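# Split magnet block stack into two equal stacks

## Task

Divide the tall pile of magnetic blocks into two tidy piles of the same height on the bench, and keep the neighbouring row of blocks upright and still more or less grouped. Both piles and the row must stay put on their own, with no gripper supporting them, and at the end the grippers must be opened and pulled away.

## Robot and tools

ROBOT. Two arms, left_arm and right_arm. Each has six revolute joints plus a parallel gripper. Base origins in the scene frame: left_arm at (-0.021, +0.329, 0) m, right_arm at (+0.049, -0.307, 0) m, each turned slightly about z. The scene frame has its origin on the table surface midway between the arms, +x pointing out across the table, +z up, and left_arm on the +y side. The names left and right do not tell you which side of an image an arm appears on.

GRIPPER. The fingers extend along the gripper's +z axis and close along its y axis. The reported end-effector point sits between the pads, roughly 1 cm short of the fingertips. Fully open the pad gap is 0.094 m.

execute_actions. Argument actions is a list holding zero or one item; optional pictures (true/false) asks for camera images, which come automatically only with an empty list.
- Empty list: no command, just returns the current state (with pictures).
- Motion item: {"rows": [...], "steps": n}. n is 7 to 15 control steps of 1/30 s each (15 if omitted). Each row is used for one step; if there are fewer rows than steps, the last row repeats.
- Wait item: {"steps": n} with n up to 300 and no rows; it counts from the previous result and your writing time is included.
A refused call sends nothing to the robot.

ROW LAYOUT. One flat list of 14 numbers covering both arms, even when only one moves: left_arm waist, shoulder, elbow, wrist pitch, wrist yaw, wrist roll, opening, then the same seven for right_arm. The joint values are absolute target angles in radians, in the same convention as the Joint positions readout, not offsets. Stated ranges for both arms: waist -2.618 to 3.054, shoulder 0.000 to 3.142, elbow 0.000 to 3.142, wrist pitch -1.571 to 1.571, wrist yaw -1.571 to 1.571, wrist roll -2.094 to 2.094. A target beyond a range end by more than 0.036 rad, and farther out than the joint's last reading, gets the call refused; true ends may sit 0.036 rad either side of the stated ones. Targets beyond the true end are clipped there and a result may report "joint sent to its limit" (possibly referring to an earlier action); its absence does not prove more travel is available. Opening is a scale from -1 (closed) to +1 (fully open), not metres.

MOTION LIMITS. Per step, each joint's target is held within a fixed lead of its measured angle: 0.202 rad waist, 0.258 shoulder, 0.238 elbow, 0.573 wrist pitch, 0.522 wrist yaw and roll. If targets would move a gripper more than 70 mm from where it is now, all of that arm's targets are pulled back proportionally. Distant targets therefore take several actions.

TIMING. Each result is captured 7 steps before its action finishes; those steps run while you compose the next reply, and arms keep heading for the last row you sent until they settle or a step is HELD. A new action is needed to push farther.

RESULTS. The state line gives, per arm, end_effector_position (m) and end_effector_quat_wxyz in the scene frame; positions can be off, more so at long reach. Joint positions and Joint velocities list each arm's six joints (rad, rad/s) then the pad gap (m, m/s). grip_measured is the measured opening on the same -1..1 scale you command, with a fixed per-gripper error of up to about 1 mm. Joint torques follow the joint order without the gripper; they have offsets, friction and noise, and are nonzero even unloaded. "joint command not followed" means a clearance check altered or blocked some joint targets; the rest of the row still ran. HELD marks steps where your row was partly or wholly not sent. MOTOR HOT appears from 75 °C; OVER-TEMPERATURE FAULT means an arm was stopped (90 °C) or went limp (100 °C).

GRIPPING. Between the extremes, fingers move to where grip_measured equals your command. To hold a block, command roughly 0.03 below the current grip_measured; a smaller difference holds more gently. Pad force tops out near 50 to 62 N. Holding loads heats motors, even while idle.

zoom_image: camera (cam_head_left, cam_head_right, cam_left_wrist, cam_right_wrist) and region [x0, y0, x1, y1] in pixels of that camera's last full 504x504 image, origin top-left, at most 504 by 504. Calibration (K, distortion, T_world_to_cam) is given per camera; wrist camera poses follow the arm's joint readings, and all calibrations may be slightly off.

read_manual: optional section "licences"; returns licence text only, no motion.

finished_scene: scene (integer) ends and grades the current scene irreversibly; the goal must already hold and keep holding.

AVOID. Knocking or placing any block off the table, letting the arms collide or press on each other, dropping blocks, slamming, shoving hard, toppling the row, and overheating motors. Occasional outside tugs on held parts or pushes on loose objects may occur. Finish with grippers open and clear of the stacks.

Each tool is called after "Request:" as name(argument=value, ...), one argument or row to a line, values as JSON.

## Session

Request:
execute_actions(
  actions=[],
)

Scene clock: 0.00 s of 4600.00 s.
left_arm: end_effector_position=(+0.2646, +0.3593, +0.1458) grip_measured=+1.000 end_effector_quat_wxyz=(+0.146, +0.906, -0.398, +0.010) | right_arm: end_effector_position=(+0.3419, -0.3952, +0.2884) grip_measured=+1.000 end_effector_quat_wxyz=(+0.635, +0.048, +0.744, +0.202)
Joint positions: left_arm=[ 0.053  1.775  1.569 -1.534  0.242 -2.041  0.094] | right_arm=[-0.683  0.908  0.658  0.021 -1.061  0.171  0.094]
Joint velocities: left_arm=[-0.012 -0.012 -0.007  0.022  0.007  0.022  0.   ] | right_arm=[-0.007 -0.007 -0.007 -0.022 -0.037 -0.007  0.   ]
Joint torques (N m, as the arm reports them, + toward a larger angle): no reading
camera_calibration (this result's frames):
cam_left_wrist: T_world_to_cam=[[0.546872, 0.788796, -0.280592, -0.378586], [0.562613, -0.0980518, 0.820885, -0.220902], [0.619999, -0.606784, -0.497409, 0.230638], [0, 0, 0, 1]] pos_world=[0.188325, 0.416915, 0.189828]
cam_right_wrist: T_world_to_cam=[[0.12338, -0.728116, -0.674259, -0.131961], [-0.684326, 0.429629, -0.589167, 0.620247], [0.718663, 0.534104, -0.445261, 0.194762], [0, 0, 0, 1]] pos_world=[0.300764, -0.466582, 0.363173]

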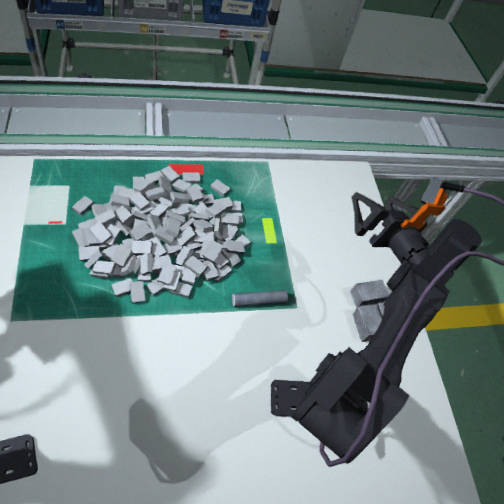

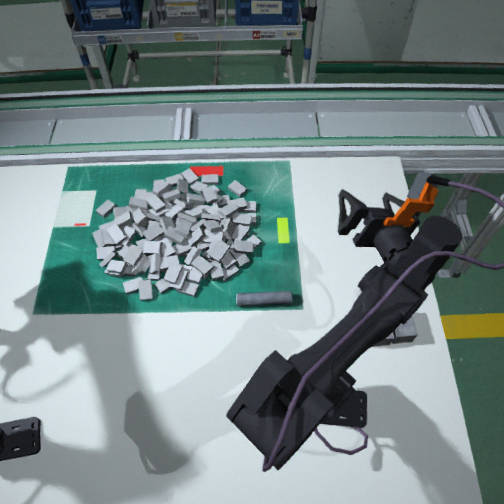

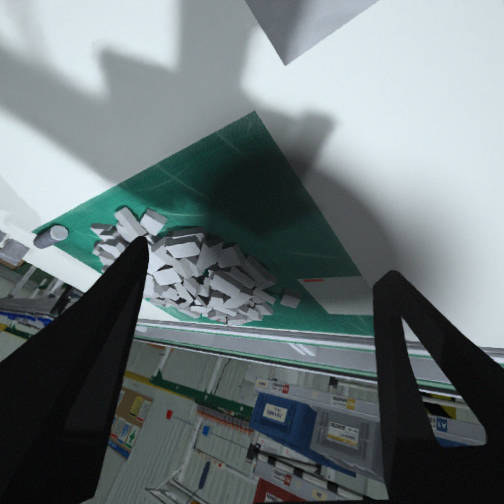

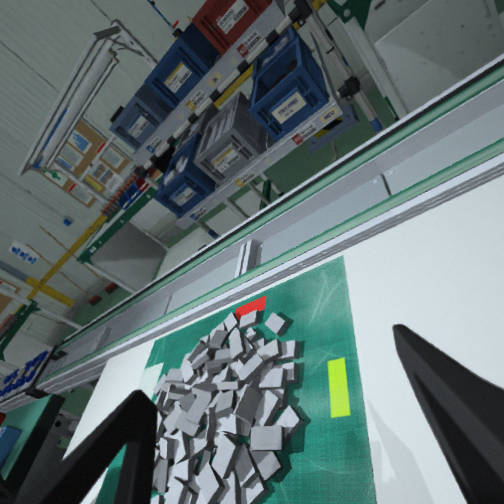

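Request:
zoom_image(
  camera="cam_head_left",
  region=[320, 260, 440, 360],
)

Request:
zoom_image(
  camera="cam_head_right",
  region=[340, 280, 460, 370],
)

Request:
zoom_image(
  camera="cam_left_wrist",
  region=[200, 0, 420, 120],
)

Request:
zoom_image(
  camera="cam_left_wrist",
  region=[0, 190, 100, 300],
)

Region (320, 260, 440, 360) of cam_head_left's 504x504 image, scaled by 4.200, with more detail than that image has.

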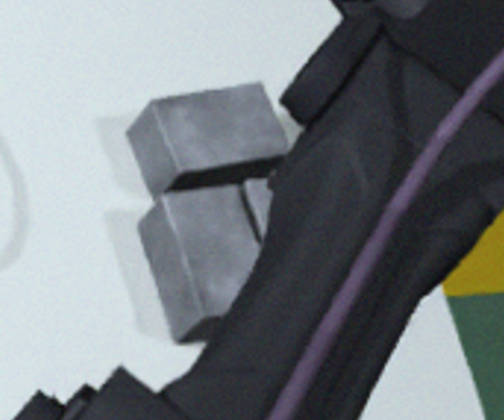

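Region (340, 280, 460, 370) of cam_head_right's 504x504 image, scaled by 4.200, with more detail than that image has; it fills the top 378 rows of this view, and the rest is white.

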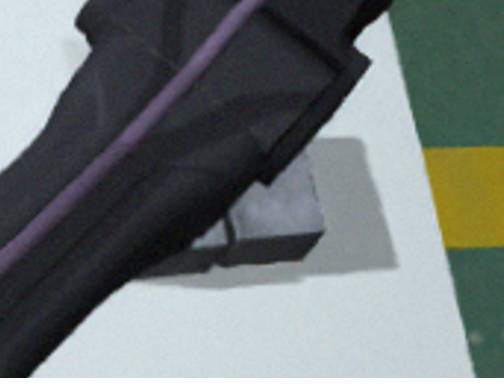

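Region (200, 0, 420, 120) of cam_left_wrist's 504x504 image, scaled by 2.291, with more detail than that image has; it fills the top 275 rows of this view, and the rest is white.

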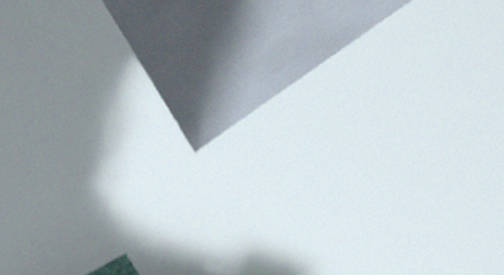

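Region (0, 190, 100, 300) of cam_left_wrist's 504x504 image, scaled by 4.582, with more detail than that image has; it fills the left 458 columns of this view, and the rest is white.

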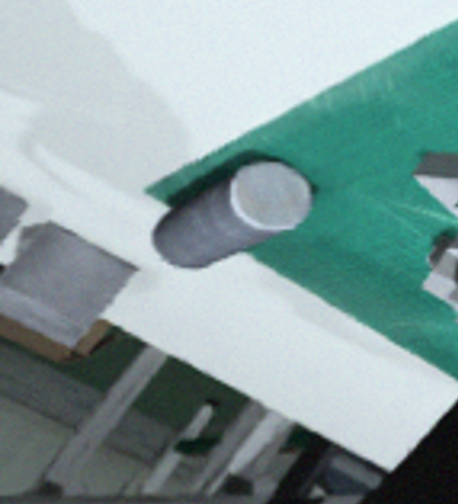

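Request:
execute_actions(
  actions=[
    {"rows": [[0.052,1.758,1.563,-1.524,0.234,-1.941,1,-0.683,0.908,0.658,0.021,-1.061,0.171,1],[0.052,1.753,1.558,-1.522,0.23,-1.857,1,-0.683,0.908,0.658,0.021,-1.061,0.171,1],[0.052,1.745,1.55,-1.518,0.224,-1.759,1,-0.683,0.908,0.658,0.021,-1.061,0.171,1],[0.052,1.733,1.539,-1.512,0.216,-1.651,1,-0.683,0.908,0.658,0.021,-1.061,0.171,1],[0.052,1.718,1.525,-1.505,0.205,-1.531,1,-0.683,0.908,0.658,0.021,-1.061,0.171,1],[0.052,1.701,1.509,-1.496,0.193,-1.403,1,-0.683,0.908,0.658,0.021,-1.061,0.171,1],[0.052,1.681,1.49,-1.487,0.179,-1.267,1,-0.683,0.908,0.658,0.021,-1.061,0.171,1],[0.052,1.66,1.47,-1.477,0.164,-1.128,1,-0.683,0.908,0.658,0.021,-1.061,0.171,1],[0.052,1.637,1.448,-1.466,0.148,-0.983,1,-0.683,0.908,0.658,0.021,-1.061,0.171,1],[0.052,1.613,1.425,-1.454,0.131,-0.839,1,-0.683,0.908,0.658,0.021,-1.061,0.171,1],[0.052,1.589,1.402,-1.443,0.114,-0.697,1,-0.683,0.908,0.658,0.021,-1.061,0.171,1],[0.052,1.565,1.379,-1.431,0.096,-0.558,1,-0.683,0.908,0.658,0.021,-1.061,0.171,1],[0.052,1.541,1.356,-1.419,0.079,-0.425,1,-0.683,0.908,0.658,0.021,-1.061,0.171,1],[0.052,1.518,1.334,-1.408,0.063,-0.298,1,-0.683,0.908,0.658,0.021,-1.061,0.171,1],[0.052,1.497,1.314,-1.398,0.048,-0.181,1,-0.683,0.908,0.658,0.021,-1.061,0.171,1]], "steps": 15},
  ],
)

Request:
execute_actions(
  actions=[
    {"rows": [[0.052,1.477,1.295,-1.389,0.034,-0.075,1,-0.683,0.908,0.658,0.021,-1.061,0.171,1],[0.052,1.46,1.279,-1.38,0.022,0.019,1,-0.683,0.908,0.658,0.021,-1.061,0.171,1],[0.052,1.445,1.265,-1.373,0.011,0.098,1,-0.683,0.908,0.658,0.021,-1.061,0.171,1],[0.052,1.433,1.254,-1.367,0.003,0.163,1,-0.683,0.908,0.658,0.021,-1.061,0.171,1],[0.052,1.425,1.246,-1.363,-0.003,0.211,1,-0.683,0.908,0.658,0.021,-1.061,0.171,1],[0.052,1.42,1.241,-1.361,-0.007,0.243,1,-0.683,0.908,0.658,0.021,-1.061,0.171,1],[0.052,1.418,1.239,-1.36,-0.008,0.258,1,-0.683,0.908,0.658,0.021,-1.061,0.171,1],[0.052,1.418,1.239,-1.36,-0.008,0.256,1,-0.683,0.908,0.658,0.021,-1.061,0.171,1],[0.052,1.418,1.239,-1.36,-0.008,0.245,1,-0.683,0.908,0.658,0.021,-1.061,0.171,1],[0.052,1.418,1.239,-1.36,-0.008,0.22,1,-0.683,0.908,0.658,0.021,-1.061,0.171,1],[0.052,1.418,1.239,-1.36,-0.008,0.195,1,-0.683,0.908,0.658,0.021,-1.061,0.171,1],[0.052,1.418,1.239,-1.36,-0.008,0.176,1,-0.683,0.908,0.658,0.021,-1.061,0.171,1]], "steps": 15},
  ],
)

Request:
execute_actions(
  actions=[
    {"steps": 12},
  ],
  pictures=true,
)

Scene clock: 3.63 s of 4600.00 s.
left_arm: end_effector_position=(+0.2568, +0.3623, +0.1444) grip_measured=+1.000 end_effector_quat_wxyz=(+0.120, +0.785, -0.607, +0.042) | right_arm: end_effector_position=(+0.3419, -0.3952, +0.2884) grip_measured=+1.000 end_effector_quat_wxyz=(+0.635, +0.048, +0.744, +0.202)
Joint positions: left_arm=[ 0.053  1.722  1.508 -1.497  0.214 -1.558  0.094] | right_arm=[-0.683  0.908  0.658  0.021 -1.061  0.171  0.094]
Joint velocities: left_arm=[ 0.002 -0.53  -0.535  0.227 -0.3    2.85   0.   ] | right_arm=[ 0.022 -0.002 -0.002 -0.007  0.051  0.066  0.   ]
Joint torques (N m, as the arm reports them, + toward a larger angle): left_arm=[ 0.06 -8.81  5.99 -0.01  0.03 -0.04] | right_arm=[-0.03 -1.92  7.9   1.24 -0.15  0.02]
Steps of this call (steps 1 to 90: nothing new was sent; then 0.37 s passed at rest; steps 91 to 98: the first 8 steps of this action). Readings (joint positions):
91: left_arm=[0.053 1.775 1.569 -1.533 0.242 -2.025] | right_arm=[-0.683 0.908 0.658 0.021 -1.061 0.171]
92: left_arm=[0.053 1.775 1.569 -1.532 0.242 -1.996] | right_arm=[-0.683 0.908 0.658 0.021 -1.061 0.171]
94: left_arm=[0.053 1.771 1.563 -1.524 0.239 -1.896] | right_arm=[-0.683 0.908 0.658 0.021 -1.061 0.171]
98: the state above

Scene clock: 4.13 s of 4600.00 s.
left_arm: end_effector_position=(+0.2046, +0.3824, +0.1455) grip_measured=+1.000 end_effector_quat_wxyz=(-0.008, -0.163, +0.986, -0.016) | right_arm: end_effector_position=(+0.3419, -0.3952, +0.2884) grip_measured=+1.000 end_effector_quat_wxyz=(+0.635, +0.048, +0.744, +0.202)
Joint positions: left_arm=[ 0.053  1.439  1.252 -1.404  0.029 -0.074  0.094] | right_arm=[-0.683  0.908  0.658  0.021 -1.061  0.171  0.094]
Joint velocities: left_arm=[ 0.002 -0.066 -0.066  0.095 -0.242  2.176  0.   ] | right_arm=[ 0.002  0.002  0.007 -0.037  0.037  0.007  0.   ]
Joint torques (N m, as the arm reports them, + toward a larger angle): left_arm=[ 0.   -5.48  5.97  0.71 -0.08  0.02] | right_arm=[-0.04 -1.99  7.82  1.24 -0.15  0.02]
Steps of this call (steps 1 to 7: the last 7 steps of your previous action; steps 8 to 15: the first 8 steps of this action). Readings (joint positions):
8: left_arm=[0.053 1.529 1.338 -1.439 0.108 -0.755] | right_arm=[-0.683 0.908 0.658 0.021 -1.061 0.171]
9: left_arm=[0.053 1.508 1.318 -1.432 0.094 -0.655] | right_arm=[-0.683 0.908 0.658 0.021 -1.061 0.171]
11: left_arm=[0.053 1.473 1.286 -1.420 0.067 -0.455] | right_arm=[-0.683 0.908 0.658 0.021 -1.061 0.171]
15: the state above

Scene clock: 4.53 s of 4600.00 s.
left_arm: end_effector_position=(+0.2075, +0.3882, +0.1446) grip_measured=+1.000 end_effector_quat_wxyz=(-0.001, -0.048, +0.999, -0.001) | right_arm: end_effector_position=(+0.3419, -0.3952, +0.2884) grip_measured=+1.000 end_effector_quat_wxyz=(+0.635, +0.048, +0.744, +0.202)
Joint positions: left_arm=[ 0.053  1.438  1.248 -1.383  0.002  0.157  0.094] | right_arm=[-0.683  0.908  0.658  0.021 -1.061  0.171  0.094]
Joint velocities: left_arm=[ 0.002  0.017 -0.007  0.051 -0.007  0.11   0.   ] | right_arm=[ 0.012 -0.007  0.002 -0.051  0.007 -0.007  0.   ]
Joint torques (N m, as the arm reports them, + toward a larger angle): left_arm=[-0.03 -5.79  5.88  0.66 -0.08  0.06] | right_arm=[-0.03 -1.95  7.91  1.25 -0.15  0.04]
Kept back: nothing.
Steps of this call (steps 1 to 7: the last 7 steps of your previous action; steps 8 to 12: the robot went on to your last target). Readings (joint positions):
1: left_arm=[0.053 1.438 1.250 -1.401 0.024 -0.010] | right_arm=[-0.683 0.908 0.658 0.021 -1.061 0.171]
2: left_arm=[0.053 1.438 1.249 -1.397 0.020 0.036] | right_arm=[-0.683 0.908 0.658 0.021 -1.061 0.171]
4: left_arm=[0.053 1.438 1.248 -1.391 0.013 0.089] | right_arm=[-0.683 0.908 0.658 0.021 -1.061 0.171]
8: left_arm=[0.053 1.438 1.248 -1.385 0.005 0.137] | right_arm=[-0.683 0.908 0.658 0.021 -1.061 0.171]
12: the state above
camera_calibration (this result's frames):
cam_left_wrist: T_world_to_cam=[[0.321816, -0.946798, 0.00278318, 0.308998], [-0.548989, -0.184204, 0.815279, 0.0799665], [-0.771392, -0.263898, -0.579061, 0.450389], [0, 0, 0, 1]] pos_world=[0.291887, 0.426146, 0.194748]
cam_right_wrist: T_world_to_cam=[[0.12338, -0.728116, -0.674259, -0.131961], [-0.684326, 0.429629, -0.589167, 0.620247], [0.718663, 0.534104, -0.445261, 0.194762], [0, 0, 0, 1]] pos_world=[0.300764, -0.466582, 0.363173]

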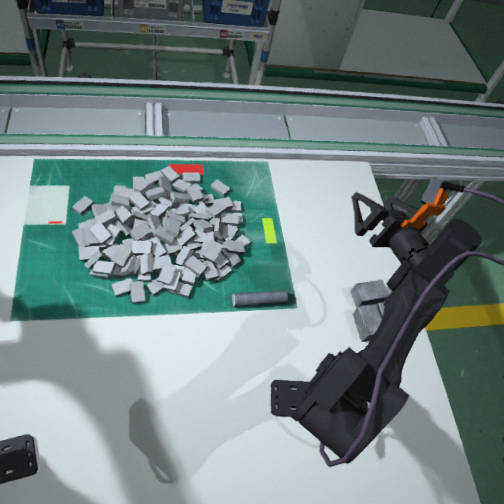

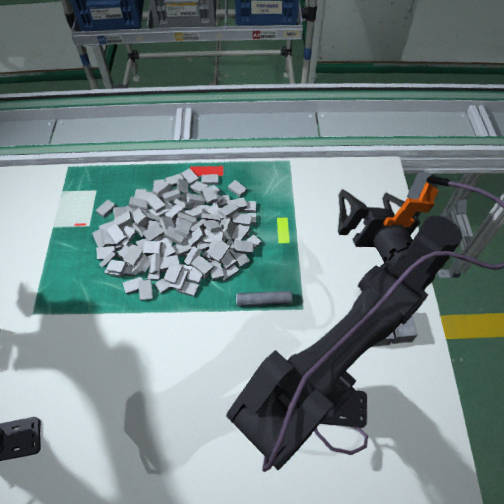

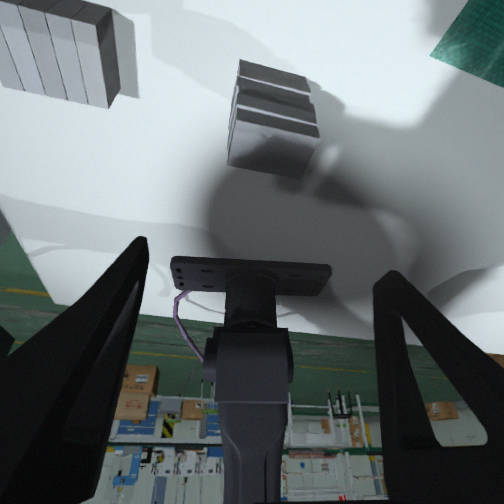

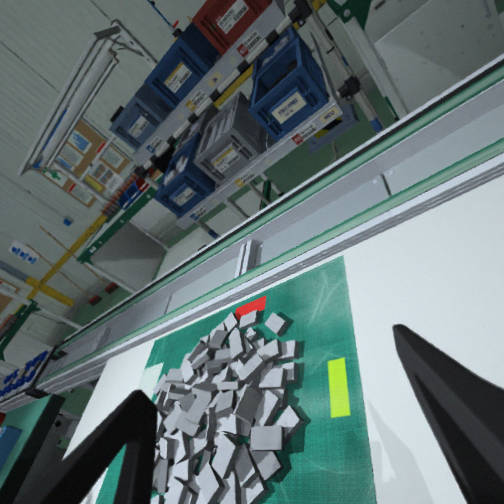

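Request:
execute_actions(
  actions=[],
)

Scene clock: 6.20 s of 4600.00 s.
left_arm: end_effector_position=(+0.2075, +0.3887, +0.1446) grip_measured=+1.000 end_effector_quat_wxyz=(-0.000, -0.041, +0.999, +0.000) | right_arm: end_effector_position=(+0.3419, -0.3952, +0.2884) grip_measured=+1.000 end_effector_quat_wxyz=(+0.635, +0.048, +0.744, +0.202)
Joint positions: left_arm=[ 0.053  1.438  1.248 -1.382 -0.001  0.17   0.094] | right_arm=[-0.683  0.908  0.658  0.021 -1.061  0.171  0.094]
Joint velocities: left_arm=[-0.012 -0.007 -0.002  0.007 -0.037  0.022  0.   ] | right_arm=[-0.012  0.002 -0.032 -0.066  0.007 -0.051  0.   ]
Joint torques (N m, as the arm reports them, + toward a larger angle): left_arm=[-0.07 -5.73  5.89  0.67 -0.07  0.07] | right_arm=[ 0.   -1.93  7.86  1.24 -0.15  0.02]
Kept back: nothing.
Steps of this call (steps 1 to 30: the robot went on to your last target; steps 31 to 50: nothing new was sent). Readings (joint positions):
1: left_arm=[0.053 1.438 1.248 -1.383 0.001 0.159] | right_arm=[-0.683 0.908 0.658 0.021 -1.061 0.171]
2: left_arm=[0.053 1.438 1.248 -1.382 0.001 0.162] | right_arm=[-0.683 0.908 0.658 0.021 -1.061 0.171]
4: left_arm=[0.053 1.438 1.248 -1.382 0.000 0.165] | right_arm=[-0.683 0.908 0.658 0.021 -1.061 0.171]
8: left_arm=[0.053 1.438 1.248 -1.382 0.000 0.168] | right_arm=[-0.683 0.908 0.658 0.021 -1.061 0.171]
50: the state above
All arms were judged still, so your last target was given up. Only a new action makes them travel on or press farther. Fingers that are still opening or closing keep moving.
camera_calibration (this result's frames):
cam_left_wrist: T_world_to_cam=[[0.309144, -0.951015, 0.000186001, 0.314103], [-0.551483, -0.179109, 0.814731, 0.0787123], [-0.774788, -0.251972, -0.579839, 0.446754], [0, 0, 0, 1]] pos_world=[0.292445, 0.425384, 0.194857]
cam_right_wrist: T_world_to_cam=[[0.12338, -0.728116, -0.674259, -0.131961], [-0.684326, 0.429629, -0.589167, 0.620247], [0.718663, 0.534104, -0.445261, 0.194762], [0, 0, 0, 1]] pos_world=[0.300764, -0.466582, 0.363173]

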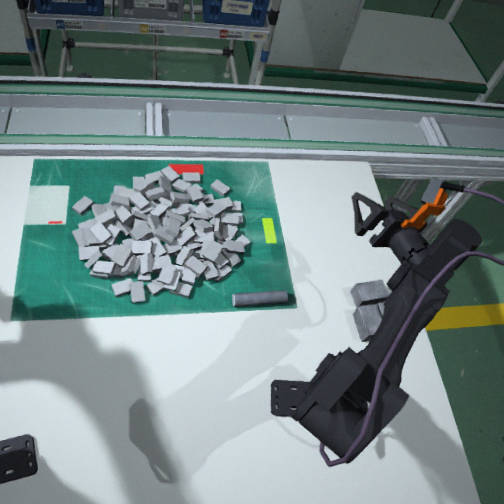

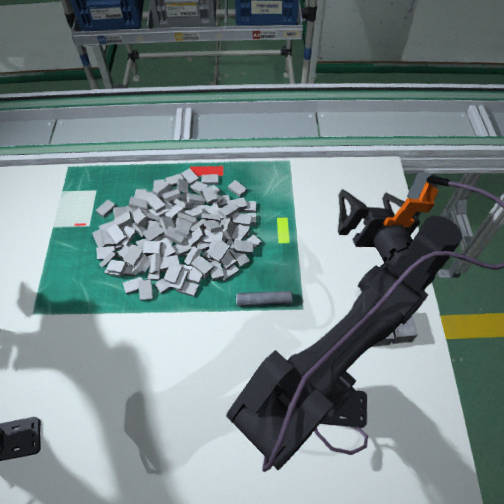

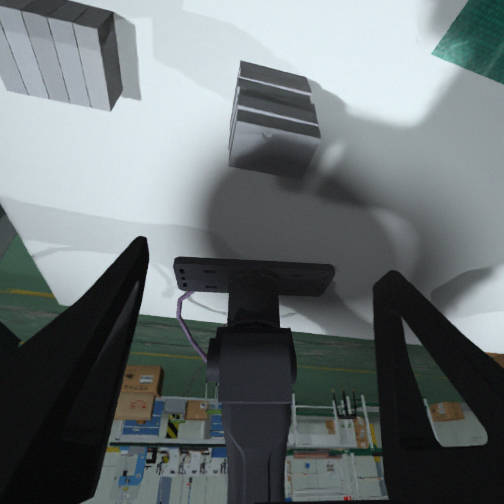

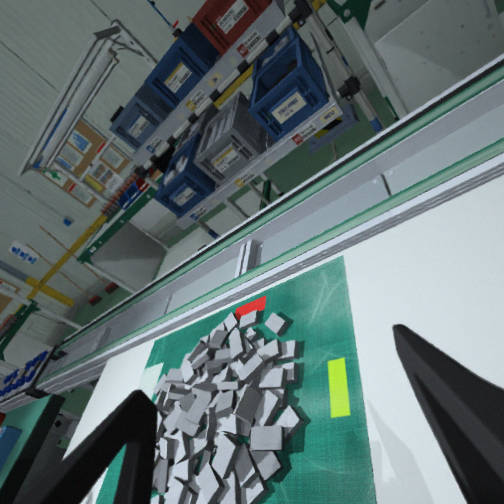

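Request:
zoom_image(
  camera="cam_left_wrist",
  region=[200, 40, 350, 190],
)

Request:
zoom_image(
  camera="cam_head_left",
  region=[320, 250, 440, 370],
)

Region (200, 40, 350, 190) of cam_left_wrist's 504x504 image, scaled by 3.360, with more detail than that image has.

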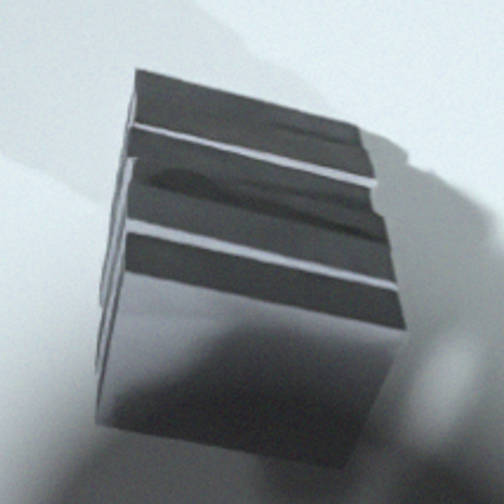

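Region (320, 250, 440, 370) of cam_head_left's 504x504 image, scaled by 4.200, with more detail than that image has.

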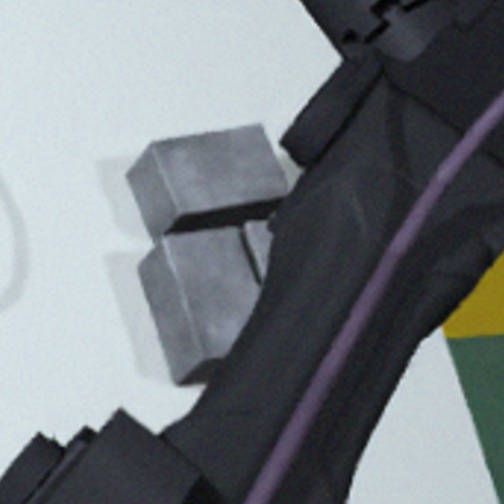

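Request:
zoom_image(
  camera="cam_left_wrist",
  region=[225, 55, 275, 130],
)

Request:
zoom_image(
  camera="cam_left_wrist",
  region=[280, 65, 330, 145],
)

Request:
zoom_image(
  camera="cam_left_wrist",
  region=[0, 0, 160, 130],
)

Region (225, 55, 275, 130) of cam_left_wrist's 504x504 image, scaled by 6.720, with more detail than that image has.

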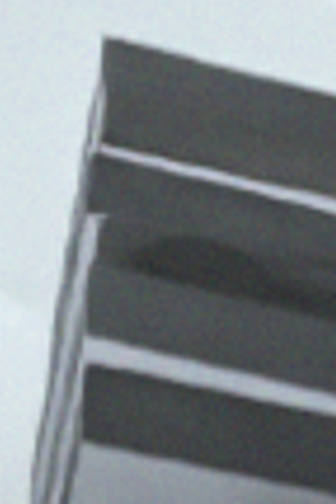

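Region (280, 65, 330, 145) of cam_left_wrist's 504x504 image, scaled by 6.300, with more detail than that image has; it fills the left 315 columns of this view, and the rest is white.

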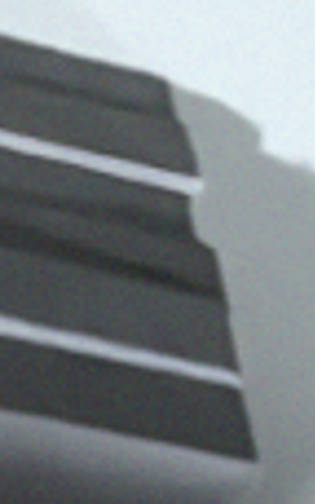

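Region (0, 0, 160, 130) of cam_left_wrist's 504x504 image, scaled by 3.150, with more detail than that image has; it fills the top 410 rows of this view, and the rest is white.

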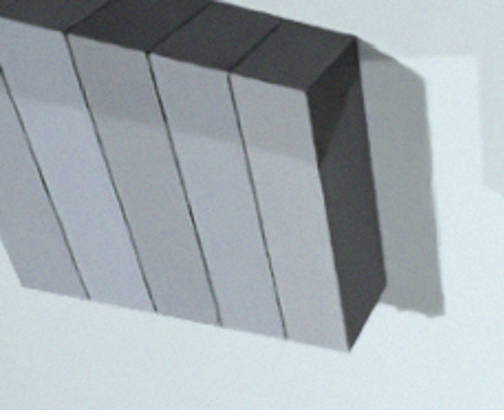

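Request:
execute_actions(
  actions=[
    {"rows": [
[0.051,1.424,1.238,-1.350,-0.008,0.176,0.97,-0.683,0.908,0.658,0.021,-1.061,0.171,1],
[0.050,1.430,1.234,-1.330,-0.008,0.176,0.92,-0.683,0.908,0.658,0.021,-1.061,0.171,1],
[0.049,1.435,1.226,-1.306,-0.008,0.176,0.86,-0.683,0.908,0.658,0.021,-1.061,0.171,1],
[0.048,1.438,1.215,-1.282,-0.008,0.176,0.79,-0.683,0.908,0.658,0.021,-1.061,0.171,1],
[0.047,1.440,1.202,-1.260,-0.008,0.176,0.72,-0.683,0.908,0.658,0.021,-1.061,0.171,1],
[0.046,1.441,1.185,-1.237,-0.008,0.176,0.65,-0.683,0.908,0.658,0.021,-1.061,0.171,1],
[0.045,1.442,1.167,-1.213,-0.008,0.176,0.58,-0.683,0.908,0.658,0.021,-1.061,0.171,1],
[0.044,1.443,1.147,-1.188,-0.008,0.176,0.51,-0.683,0.908,0.658,0.021,-1.061,0.171,1],
[0.043,1.445,1.126,-1.162,-0.008,0.176,0.44,-0.683,0.908,0.658,0.021,-1.061,0.171,1],
[0.042,1.447,1.103,-1.135,-0.008,0.176,0.38,-0.683,0.908,0.658,0.021,-1.061,0.171,1],
[0.042,1.449,1.080,-1.109,-0.008,0.176,0.33,-0.683,0.908,0.658,0.021,-1.061,0.171,1],
[0.042,1.452,1.058,-1.084,-0.008,0.176,0.29,-0.683,0.908,0.658,0.021,-1.061,0.171,1],
[0.042,1.457,1.036,-1.060,-0.008,0.176,0.26,-0.683,0.908,0.658,0.021,-1.061,0.171,1],
[0.042,1.461,1.014,-1.038,-0.008,0.176,0.25,-0.683,0.908,0.658,0.021,-1.061,0.171,1],
[0.042,1.466,0.994,-1.017,-0.008,0.176,0.25,-0.683,0.908,0.658,0.021,-1.061,0.171,1]
], "steps": 15},
  ],
)

Request:
execute_actions(
  actions=[
    {"rows": [
[0.042,1.471,0.975,-0.999,-0.008,0.176,0.25,-0.683,0.908,0.658,0.021,-1.061,0.171,1],
[0.042,1.476,0.958,-0.984,-0.008,0.176,0.25,-0.683,0.908,0.658,0.021,-1.061,0.171,1],
[0.042,1.482,0.943,-0.971,-0.008,0.176,0.24,-0.683,0.908,0.658,0.021,-1.061,0.171,1],
[0.042,1.488,0.930,-0.963,-0.008,0.176,0.22,-0.683,0.908,0.658,0.021,-1.061,0.171,1],
[0.042,1.492,0.920,-0.957,-0.008,0.176,0.20,-0.683,0.908,0.658,0.021,-1.061,0.171,1],
[0.042,1.496,0.911,-0.955,-0.008,0.176,0.18,-0.683,0.908,0.658,0.021,-1.061,0.171,1],
[0.042,1.498,0.905,-0.955,-0.008,0.176,0.16,-0.683,0.908,0.658,0.021,-1.061,0.171,1],
[0.042,1.500,0.901,-0.955,-0.008,0.176,0.14,-0.683,0.908,0.658,0.021,-1.061,0.171,1],
[0.042,1.500,0.900,-0.955,-0.008,0.176,0.12,-0.683,0.908,0.658,0.021,-1.061,0.171,1],
[0.042,1.500,0.900,-0.955,-0.008,0.176,0.10,-0.683,0.908,0.658,0.021,-1.061,0.171,1]
], "steps": 12},
  ],
)

Request:
execute_actions(
  actions=[
    {"steps": 10},
  ],
  pictures=true,
)

Scene clock: 16.50 s of 4600.00 s.
left_arm: end_effector_position=(+0.2170, +0.3912, +0.1299) grip_measured=+0.543 end_effector_quat_wxyz=(+0.018, -0.041, +0.999, +0.004) | right_arm: end_effector_position=(+0.3419, -0.3952, +0.2884) grip_measured=+1.000 end_effector_quat_wxyz=(+0.635, +0.048, +0.744, +0.202)
Joint positions: left_arm=[ 0.053  1.438  1.189 -1.285 -0.001  0.17   0.073] | right_arm=[-0.683  0.908  0.658  0.021 -1.061  0.171  0.094]
Joint velocities: left_arm=[-0.007 -0.002 -0.53   0.608  0.007  0.066 -0.062] | right_arm=[ 0.002  0.002  0.007 -0.022 -0.095 -0.051  0.   ]
Joint torques (N m, as the arm reports them, + toward a larger angle): left_arm=[-0.67 -4.07  5.86  0.61 -0.06  0.06] | right_arm=[-0.04 -1.94  7.9   1.23 -0.15  0.03]
Steps of this call (steps 1 to 90: nothing new was sent; then 7.03 s passed at rest; steps 91 to 98: the first 8 steps of this action). Readings (joint positions):
91: left_arm=[0.053 1.438 1.248 -1.381 -0.001 0.170] | right_arm=[-0.683 0.908 0.658 0.021 -1.061 0.171]
92: left_arm=[0.053 1.438 1.248 -1.378 -0.001 0.170] | right_arm=[-0.683 0.908 0.658 0.021 -1.061 0.171]
94: left_arm=[0.053 1.438 1.241 -1.357 -0.001 0.170] | right_arm=[-0.683 0.908 0.658 0.021 -1.061 0.171]
98: the state above

Scene clock: 16.90 s of 4600.00 s.
left_arm: end_effector_position=(+0.2076, +0.3888, +0.0595) grip_measured=+0.211 end_effector_quat_wxyz=(-0.002, -0.041, +0.999, -0.000) | right_arm: end_effector_position=(+0.3419, -0.3952, +0.2884) grip_measured=+1.000 end_effector_quat_wxyz=(+0.635, +0.048, +0.744, +0.202)
Joint positions: left_arm=[ 0.053  1.482  0.946 -1.039 -0.001  0.17   0.057] | right_arm=[-0.683  0.908  0.658  0.021 -1.061  0.171  0.094]
Joint velocities: left_arm=[-0.012  0.168 -0.398  0.388 -0.022 -0.007 -0.016] | right_arm=[ 0.002 -0.007 -0.007  0.051 -0.022  0.081  0.   ]
Joint torques (N m, as the arm reports them, + toward a larger angle): left_arm=[-0.84 -4.54  6.42  0.67 -0.07  0.07] | right_arm=[-0.01 -1.92  7.9   1.24 -0.15  0.02]
Steps of this call (steps 1 to 7: the last 7 steps of your previous action; steps 8 to 12: the first 5 steps of this action). Readings (joint positions):
8: left_arm=[0.053 1.456 1.016 -1.108 -0.001 0.170] | right_arm=[-0.683 0.908 0.658 0.021 -1.061 0.171]
9: left_arm=[0.053 1.463 0.996 -1.088 -0.001 0.170] | right_arm=[-0.683 0.908 0.658 0.021 -1.061 0.171]
11: left_arm=[0.053 1.476 0.960 -1.053 -0.001 0.170] | right_arm=[-0.683 0.908 0.658 0.021 -1.061 0.171]
12: the state above

Scene clock: 17.23 s of 4600.00 s.
left_arm: end_effector_position=(+0.2066, +0.3885, +0.0461) grip_measured=+0.103 end_effector_quat_wxyz=(-0.004, -0.041, +0.999, -0.001) | right_arm: end_effector_position=(+0.3419, -0.3952, +0.2884) grip_measured=+1.000 end_effector_quat_wxyz=(+0.635, +0.048, +0.744, +0.202)
Joint positions: left_arm=[ 0.053  1.499  0.905 -0.985 -0.001  0.17   0.052] | right_arm=[-0.683  0.908  0.658  0.021 -1.061  0.171  0.094]
Joint velocities: left_arm=[ 0.007  0.002 -0.007  0.007  0.007  0.022  0.   ] | right_arm=[-0.002  0.007  0.002  0.066 -0.037 -0.007  0.   ]
Joint torques (N m, as the arm reports them, + toward a larger angle): left_arm=[-0.96 -4.53  5.98  0.61 -0.1   0.08] | right_arm=[-0.04 -1.96  7.82  1.23 -0.15  0.03]
Kept back: nothing.
Steps of this call (steps 1 to 7: the last 7 steps of your previous action; steps 8 to 10: the robot went on to your last target). Readings (joint positions):
1: left_arm=[0.053 1.488 0.933 -1.027 -0.001 0.170] | right_arm=[-0.683 0.908 0.658 0.021 -1.061 0.171]
2: left_arm=[0.053 1.492 0.923 -1.018 -0.001 0.170] | right_arm=[-0.683 0.908 0.658 0.021 -1.061 0.171]
4: left_arm=[0.053 1.498 0.909 -1.005 -0.001 0.170] | right_arm=[-0.683 0.908 0.658 0.021 -1.061 0.171]
8: left_arm=[0.053 1.499 0.905 -0.991 -0.001 0.170] | right_arm=[-0.683 0.908 0.658 0.021 -1.061 0.171]
10: the state above
camera_calibration (this result's frames):
cam_left_wrist: T_world_to_cam=[[0.308781, -0.951133, -0.000256795, 0.314323], [-0.545819, -0.177418, 0.818905, 0.156359], [-0.778933, -0.252722, -0.573929, 0.389736], [0, 0, 0, 1]] pos_world=[0.291865, 0.425199, 0.095718]
cam_right_wrist: T_world_to_cam=[[0.12338, -0.728116, -0.674259, -0.131961], [-0.684326, 0.429629, -0.589167, 0.620247], [0.718663, 0.534104, -0.445261, 0.194762], [0, 0, 0, 1]] pos_world=[0.300764, -0.466582, 0.363173]

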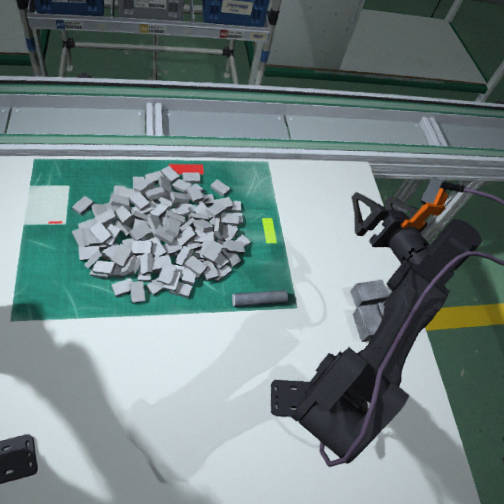

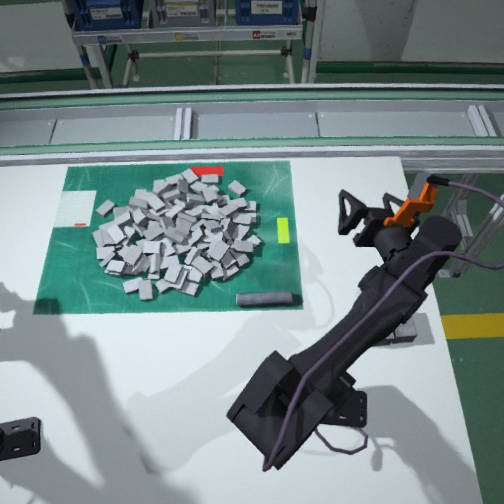

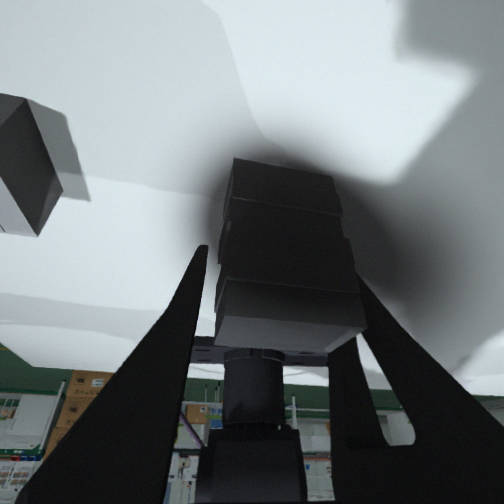

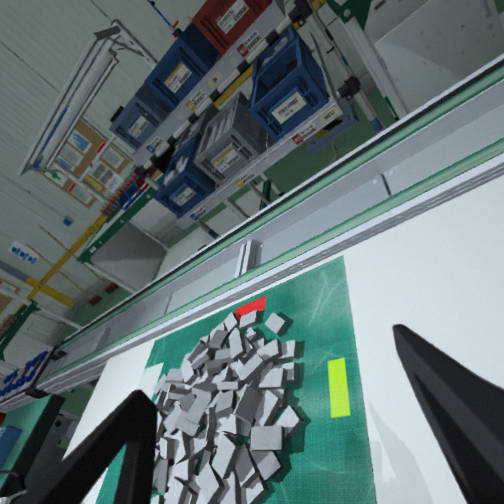

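Request:
zoom_image(
  camera="cam_left_wrist",
  region=[180, 140, 390, 360],
)

Region (180, 140, 390, 360) of cam_left_wrist's 504x504 image, scaled by 2.291, with more detail than that image has; it fills the left 481 columns of this view, and the rest is white.

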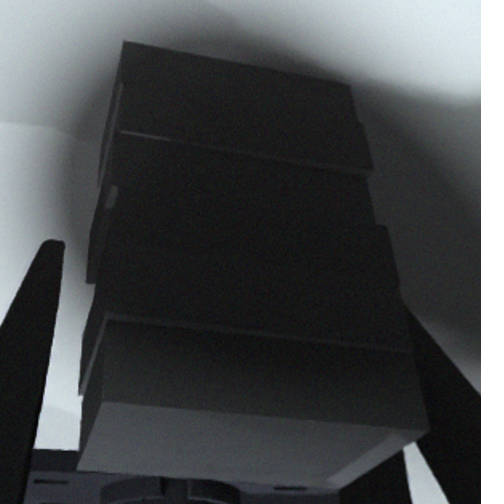

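Request:
execute_actions(
  actions=[
    {"rows": [
[0.040,1.500,0.900,-0.955,-0.008,0.176,0.08,-0.683,0.908,0.658,0.021,-1.061,0.171,1],
[0.040,1.500,0.900,-0.955,-0.008,0.176,0.055,-0.683,0.908,0.658,0.021,-1.061,0.171,1],
[0.040,1.500,0.900,-0.955,-0.008,0.176,0.03,-0.683,0.908,0.658,0.021,-1.061,0.171,1],
[0.040,1.500,0.900,-0.955,-0.008,0.176,0.01,-0.683,0.908,0.658,0.021,-1.061,0.171,1],
[0.040,1.500,0.900,-0.955,-0.008,0.176,-0.008,-0.683,0.908,0.658,0.021,-1.061,0.171,1],
[0.040,1.500,0.900,-0.955,-0.008,0.176,-0.024,-0.683,0.908,0.658,0.021,-1.061,0.171,1],
[0.040,1.500,0.900,-0.955,-0.008,0.176,-0.040,-0.683,0.908,0.658,0.021,-1.061,0.171,1],
[0.040,1.500,0.900,-0.955,-0.008,0.176,-0.055,-0.683,0.908,0.658,0.021,-1.061,0.171,1],
[0.040,1.500,0.900,-0.955,-0.008,0.176,-0.070,-0.683,0.908,0.658,0.021,-1.061,0.171,1],
[0.040,1.500,0.900,-0.955,-0.008,0.176,-0.083,-0.683,0.908,0.658,0.021,-1.061,0.171,1],
[0.040,1.500,0.900,-0.955,-0.008,0.176,-0.096,-0.683,0.908,0.658,0.021,-1.061,0.171,1],
[0.040,1.500,0.900,-0.955,-0.008,0.176,-0.108,-0.683,0.908,0.658,0.021,-1.061,0.171,1],
[0.040,1.500,0.900,-0.955,-0.008,0.176,-0.120,-0.683,0.908,0.658,0.021,-1.061,0.171,1]
], "steps": 13},
  ],
)

Request:
execute_actions(
  actions=[
    {"steps": 10},
  ],
)

Scene clock: 19.60 s of 4600.00 s.
left_arm: end_effector_position=(+0.2086, +0.3885, +0.0461) grip_measured=-0.014 end_effector_quat_wxyz=(+0.000, -0.040, +0.999, +0.000) | right_arm: end_effector_position=(+0.3419, -0.3952, +0.2884) grip_measured=+1.000 end_effector_quat_wxyz=(+0.635, +0.048, +0.744, +0.202)
Joint positions: left_arm=[ 0.051  1.499  0.905 -0.977 -0.     0.17   0.046] | right_arm=[-0.683  0.908  0.658  0.021 -1.061  0.171  0.094]
Joint velocities: left_arm=[-0.061  0.002 -0.007 -0.007  0.037 -0.022 -0.015] | right_arm=[ 0.002  0.002  0.002 -0.022 -0.022  0.051  0.   ]
Joint torques (N m, as the arm reports them, + toward a larger angle): left_arm=[-0.66 -4.45  5.99  0.66 -0.06  0.07] | right_arm=[ 0.01 -1.95  7.89  1.25 -0.15  0.03]
Steps of this call (steps 1 to 30: the robot went on to your last target; steps 31 to 65: nothing new was sent; steps 66 to 71: the first 6 steps of this action). Readings (joint positions):
66: left_arm=[0.053 1.499 0.905 -0.977 -0.001 0.170] | right_arm=[-0.683 0.908 0.658 0.021 -1.061 0.171]
67: left_arm=[0.053 1.499 0.905 -0.977 -0.001 0.170] | right_arm=[-0.683 0.908 0.658 0.021 -1.061 0.171]
69: left_arm=[0.053 1.499 0.905 -0.977 -0.001 0.170] | right_arm=[-0.683 0.908 0.658 0.021 -1.061 0.171]
71: the state above

Scene clock: 19.93 s of 4600.00 s.
left_arm: end_effector_position=(+0.2090, +0.3874, +0.0461) grip_measured=-0.101 end_effector_quat_wxyz=(+0.000, -0.038, +0.999, -0.001) | right_arm: end_effector_position=(+0.3419, -0.3952, +0.2884) grip_measured=+1.000 end_effector_quat_wxyz=(+0.635, +0.048, +0.744, +0.202)
Joint positions: left_arm=[ 0.047  1.499  0.905 -0.976  0.001  0.17   0.042] | right_arm=[-0.683  0.908  0.658  0.021 -1.061  0.171  0.094]
Joint velocities: left_arm=[-0.002 -0.007 -0.002 -0.037  0.007 -0.051  0.   ] | right_arm=[-0.007 -0.017 -0.007 -0.022 -0.066  0.037  0.   ]
Joint torques (N m, as the arm reports them, + toward a larger angle): left_arm=[-0.53 -4.5   6.02  0.67 -0.08  0.08] | right_arm=[-0.04 -1.92  7.9   1.24 -0.15  0.03]
Kept back: nothing.
Steps of this call (steps 1 to 7: the last 7 steps of your previous action; steps 8 to 10: the robot went on to your last target). Readings (joint positions):
1: left_arm=[0.049 1.499 0.905 -0.977 0.000 0.170] | right_arm=[-0.683 0.908 0.658 0.021 -1.061 0.171]
2: left_arm=[0.048 1.499 0.905 -0.977 0.000 0.170] | right_arm=[-0.683 0.908 0.658 0.021 -1.061 0.171]
4: left_arm=[0.047 1.499 0.905 -0.977 0.001 0.170] | right_arm=[-0.683 0.908 0.658 0.021 -1.061 0.171]
8: left_arm=[0.047 1.499 0.905 -0.976 0.001 0.170] | right_arm=[-0.683 0.908 0.658 0.021 -1.061 0.171]
10: the state above


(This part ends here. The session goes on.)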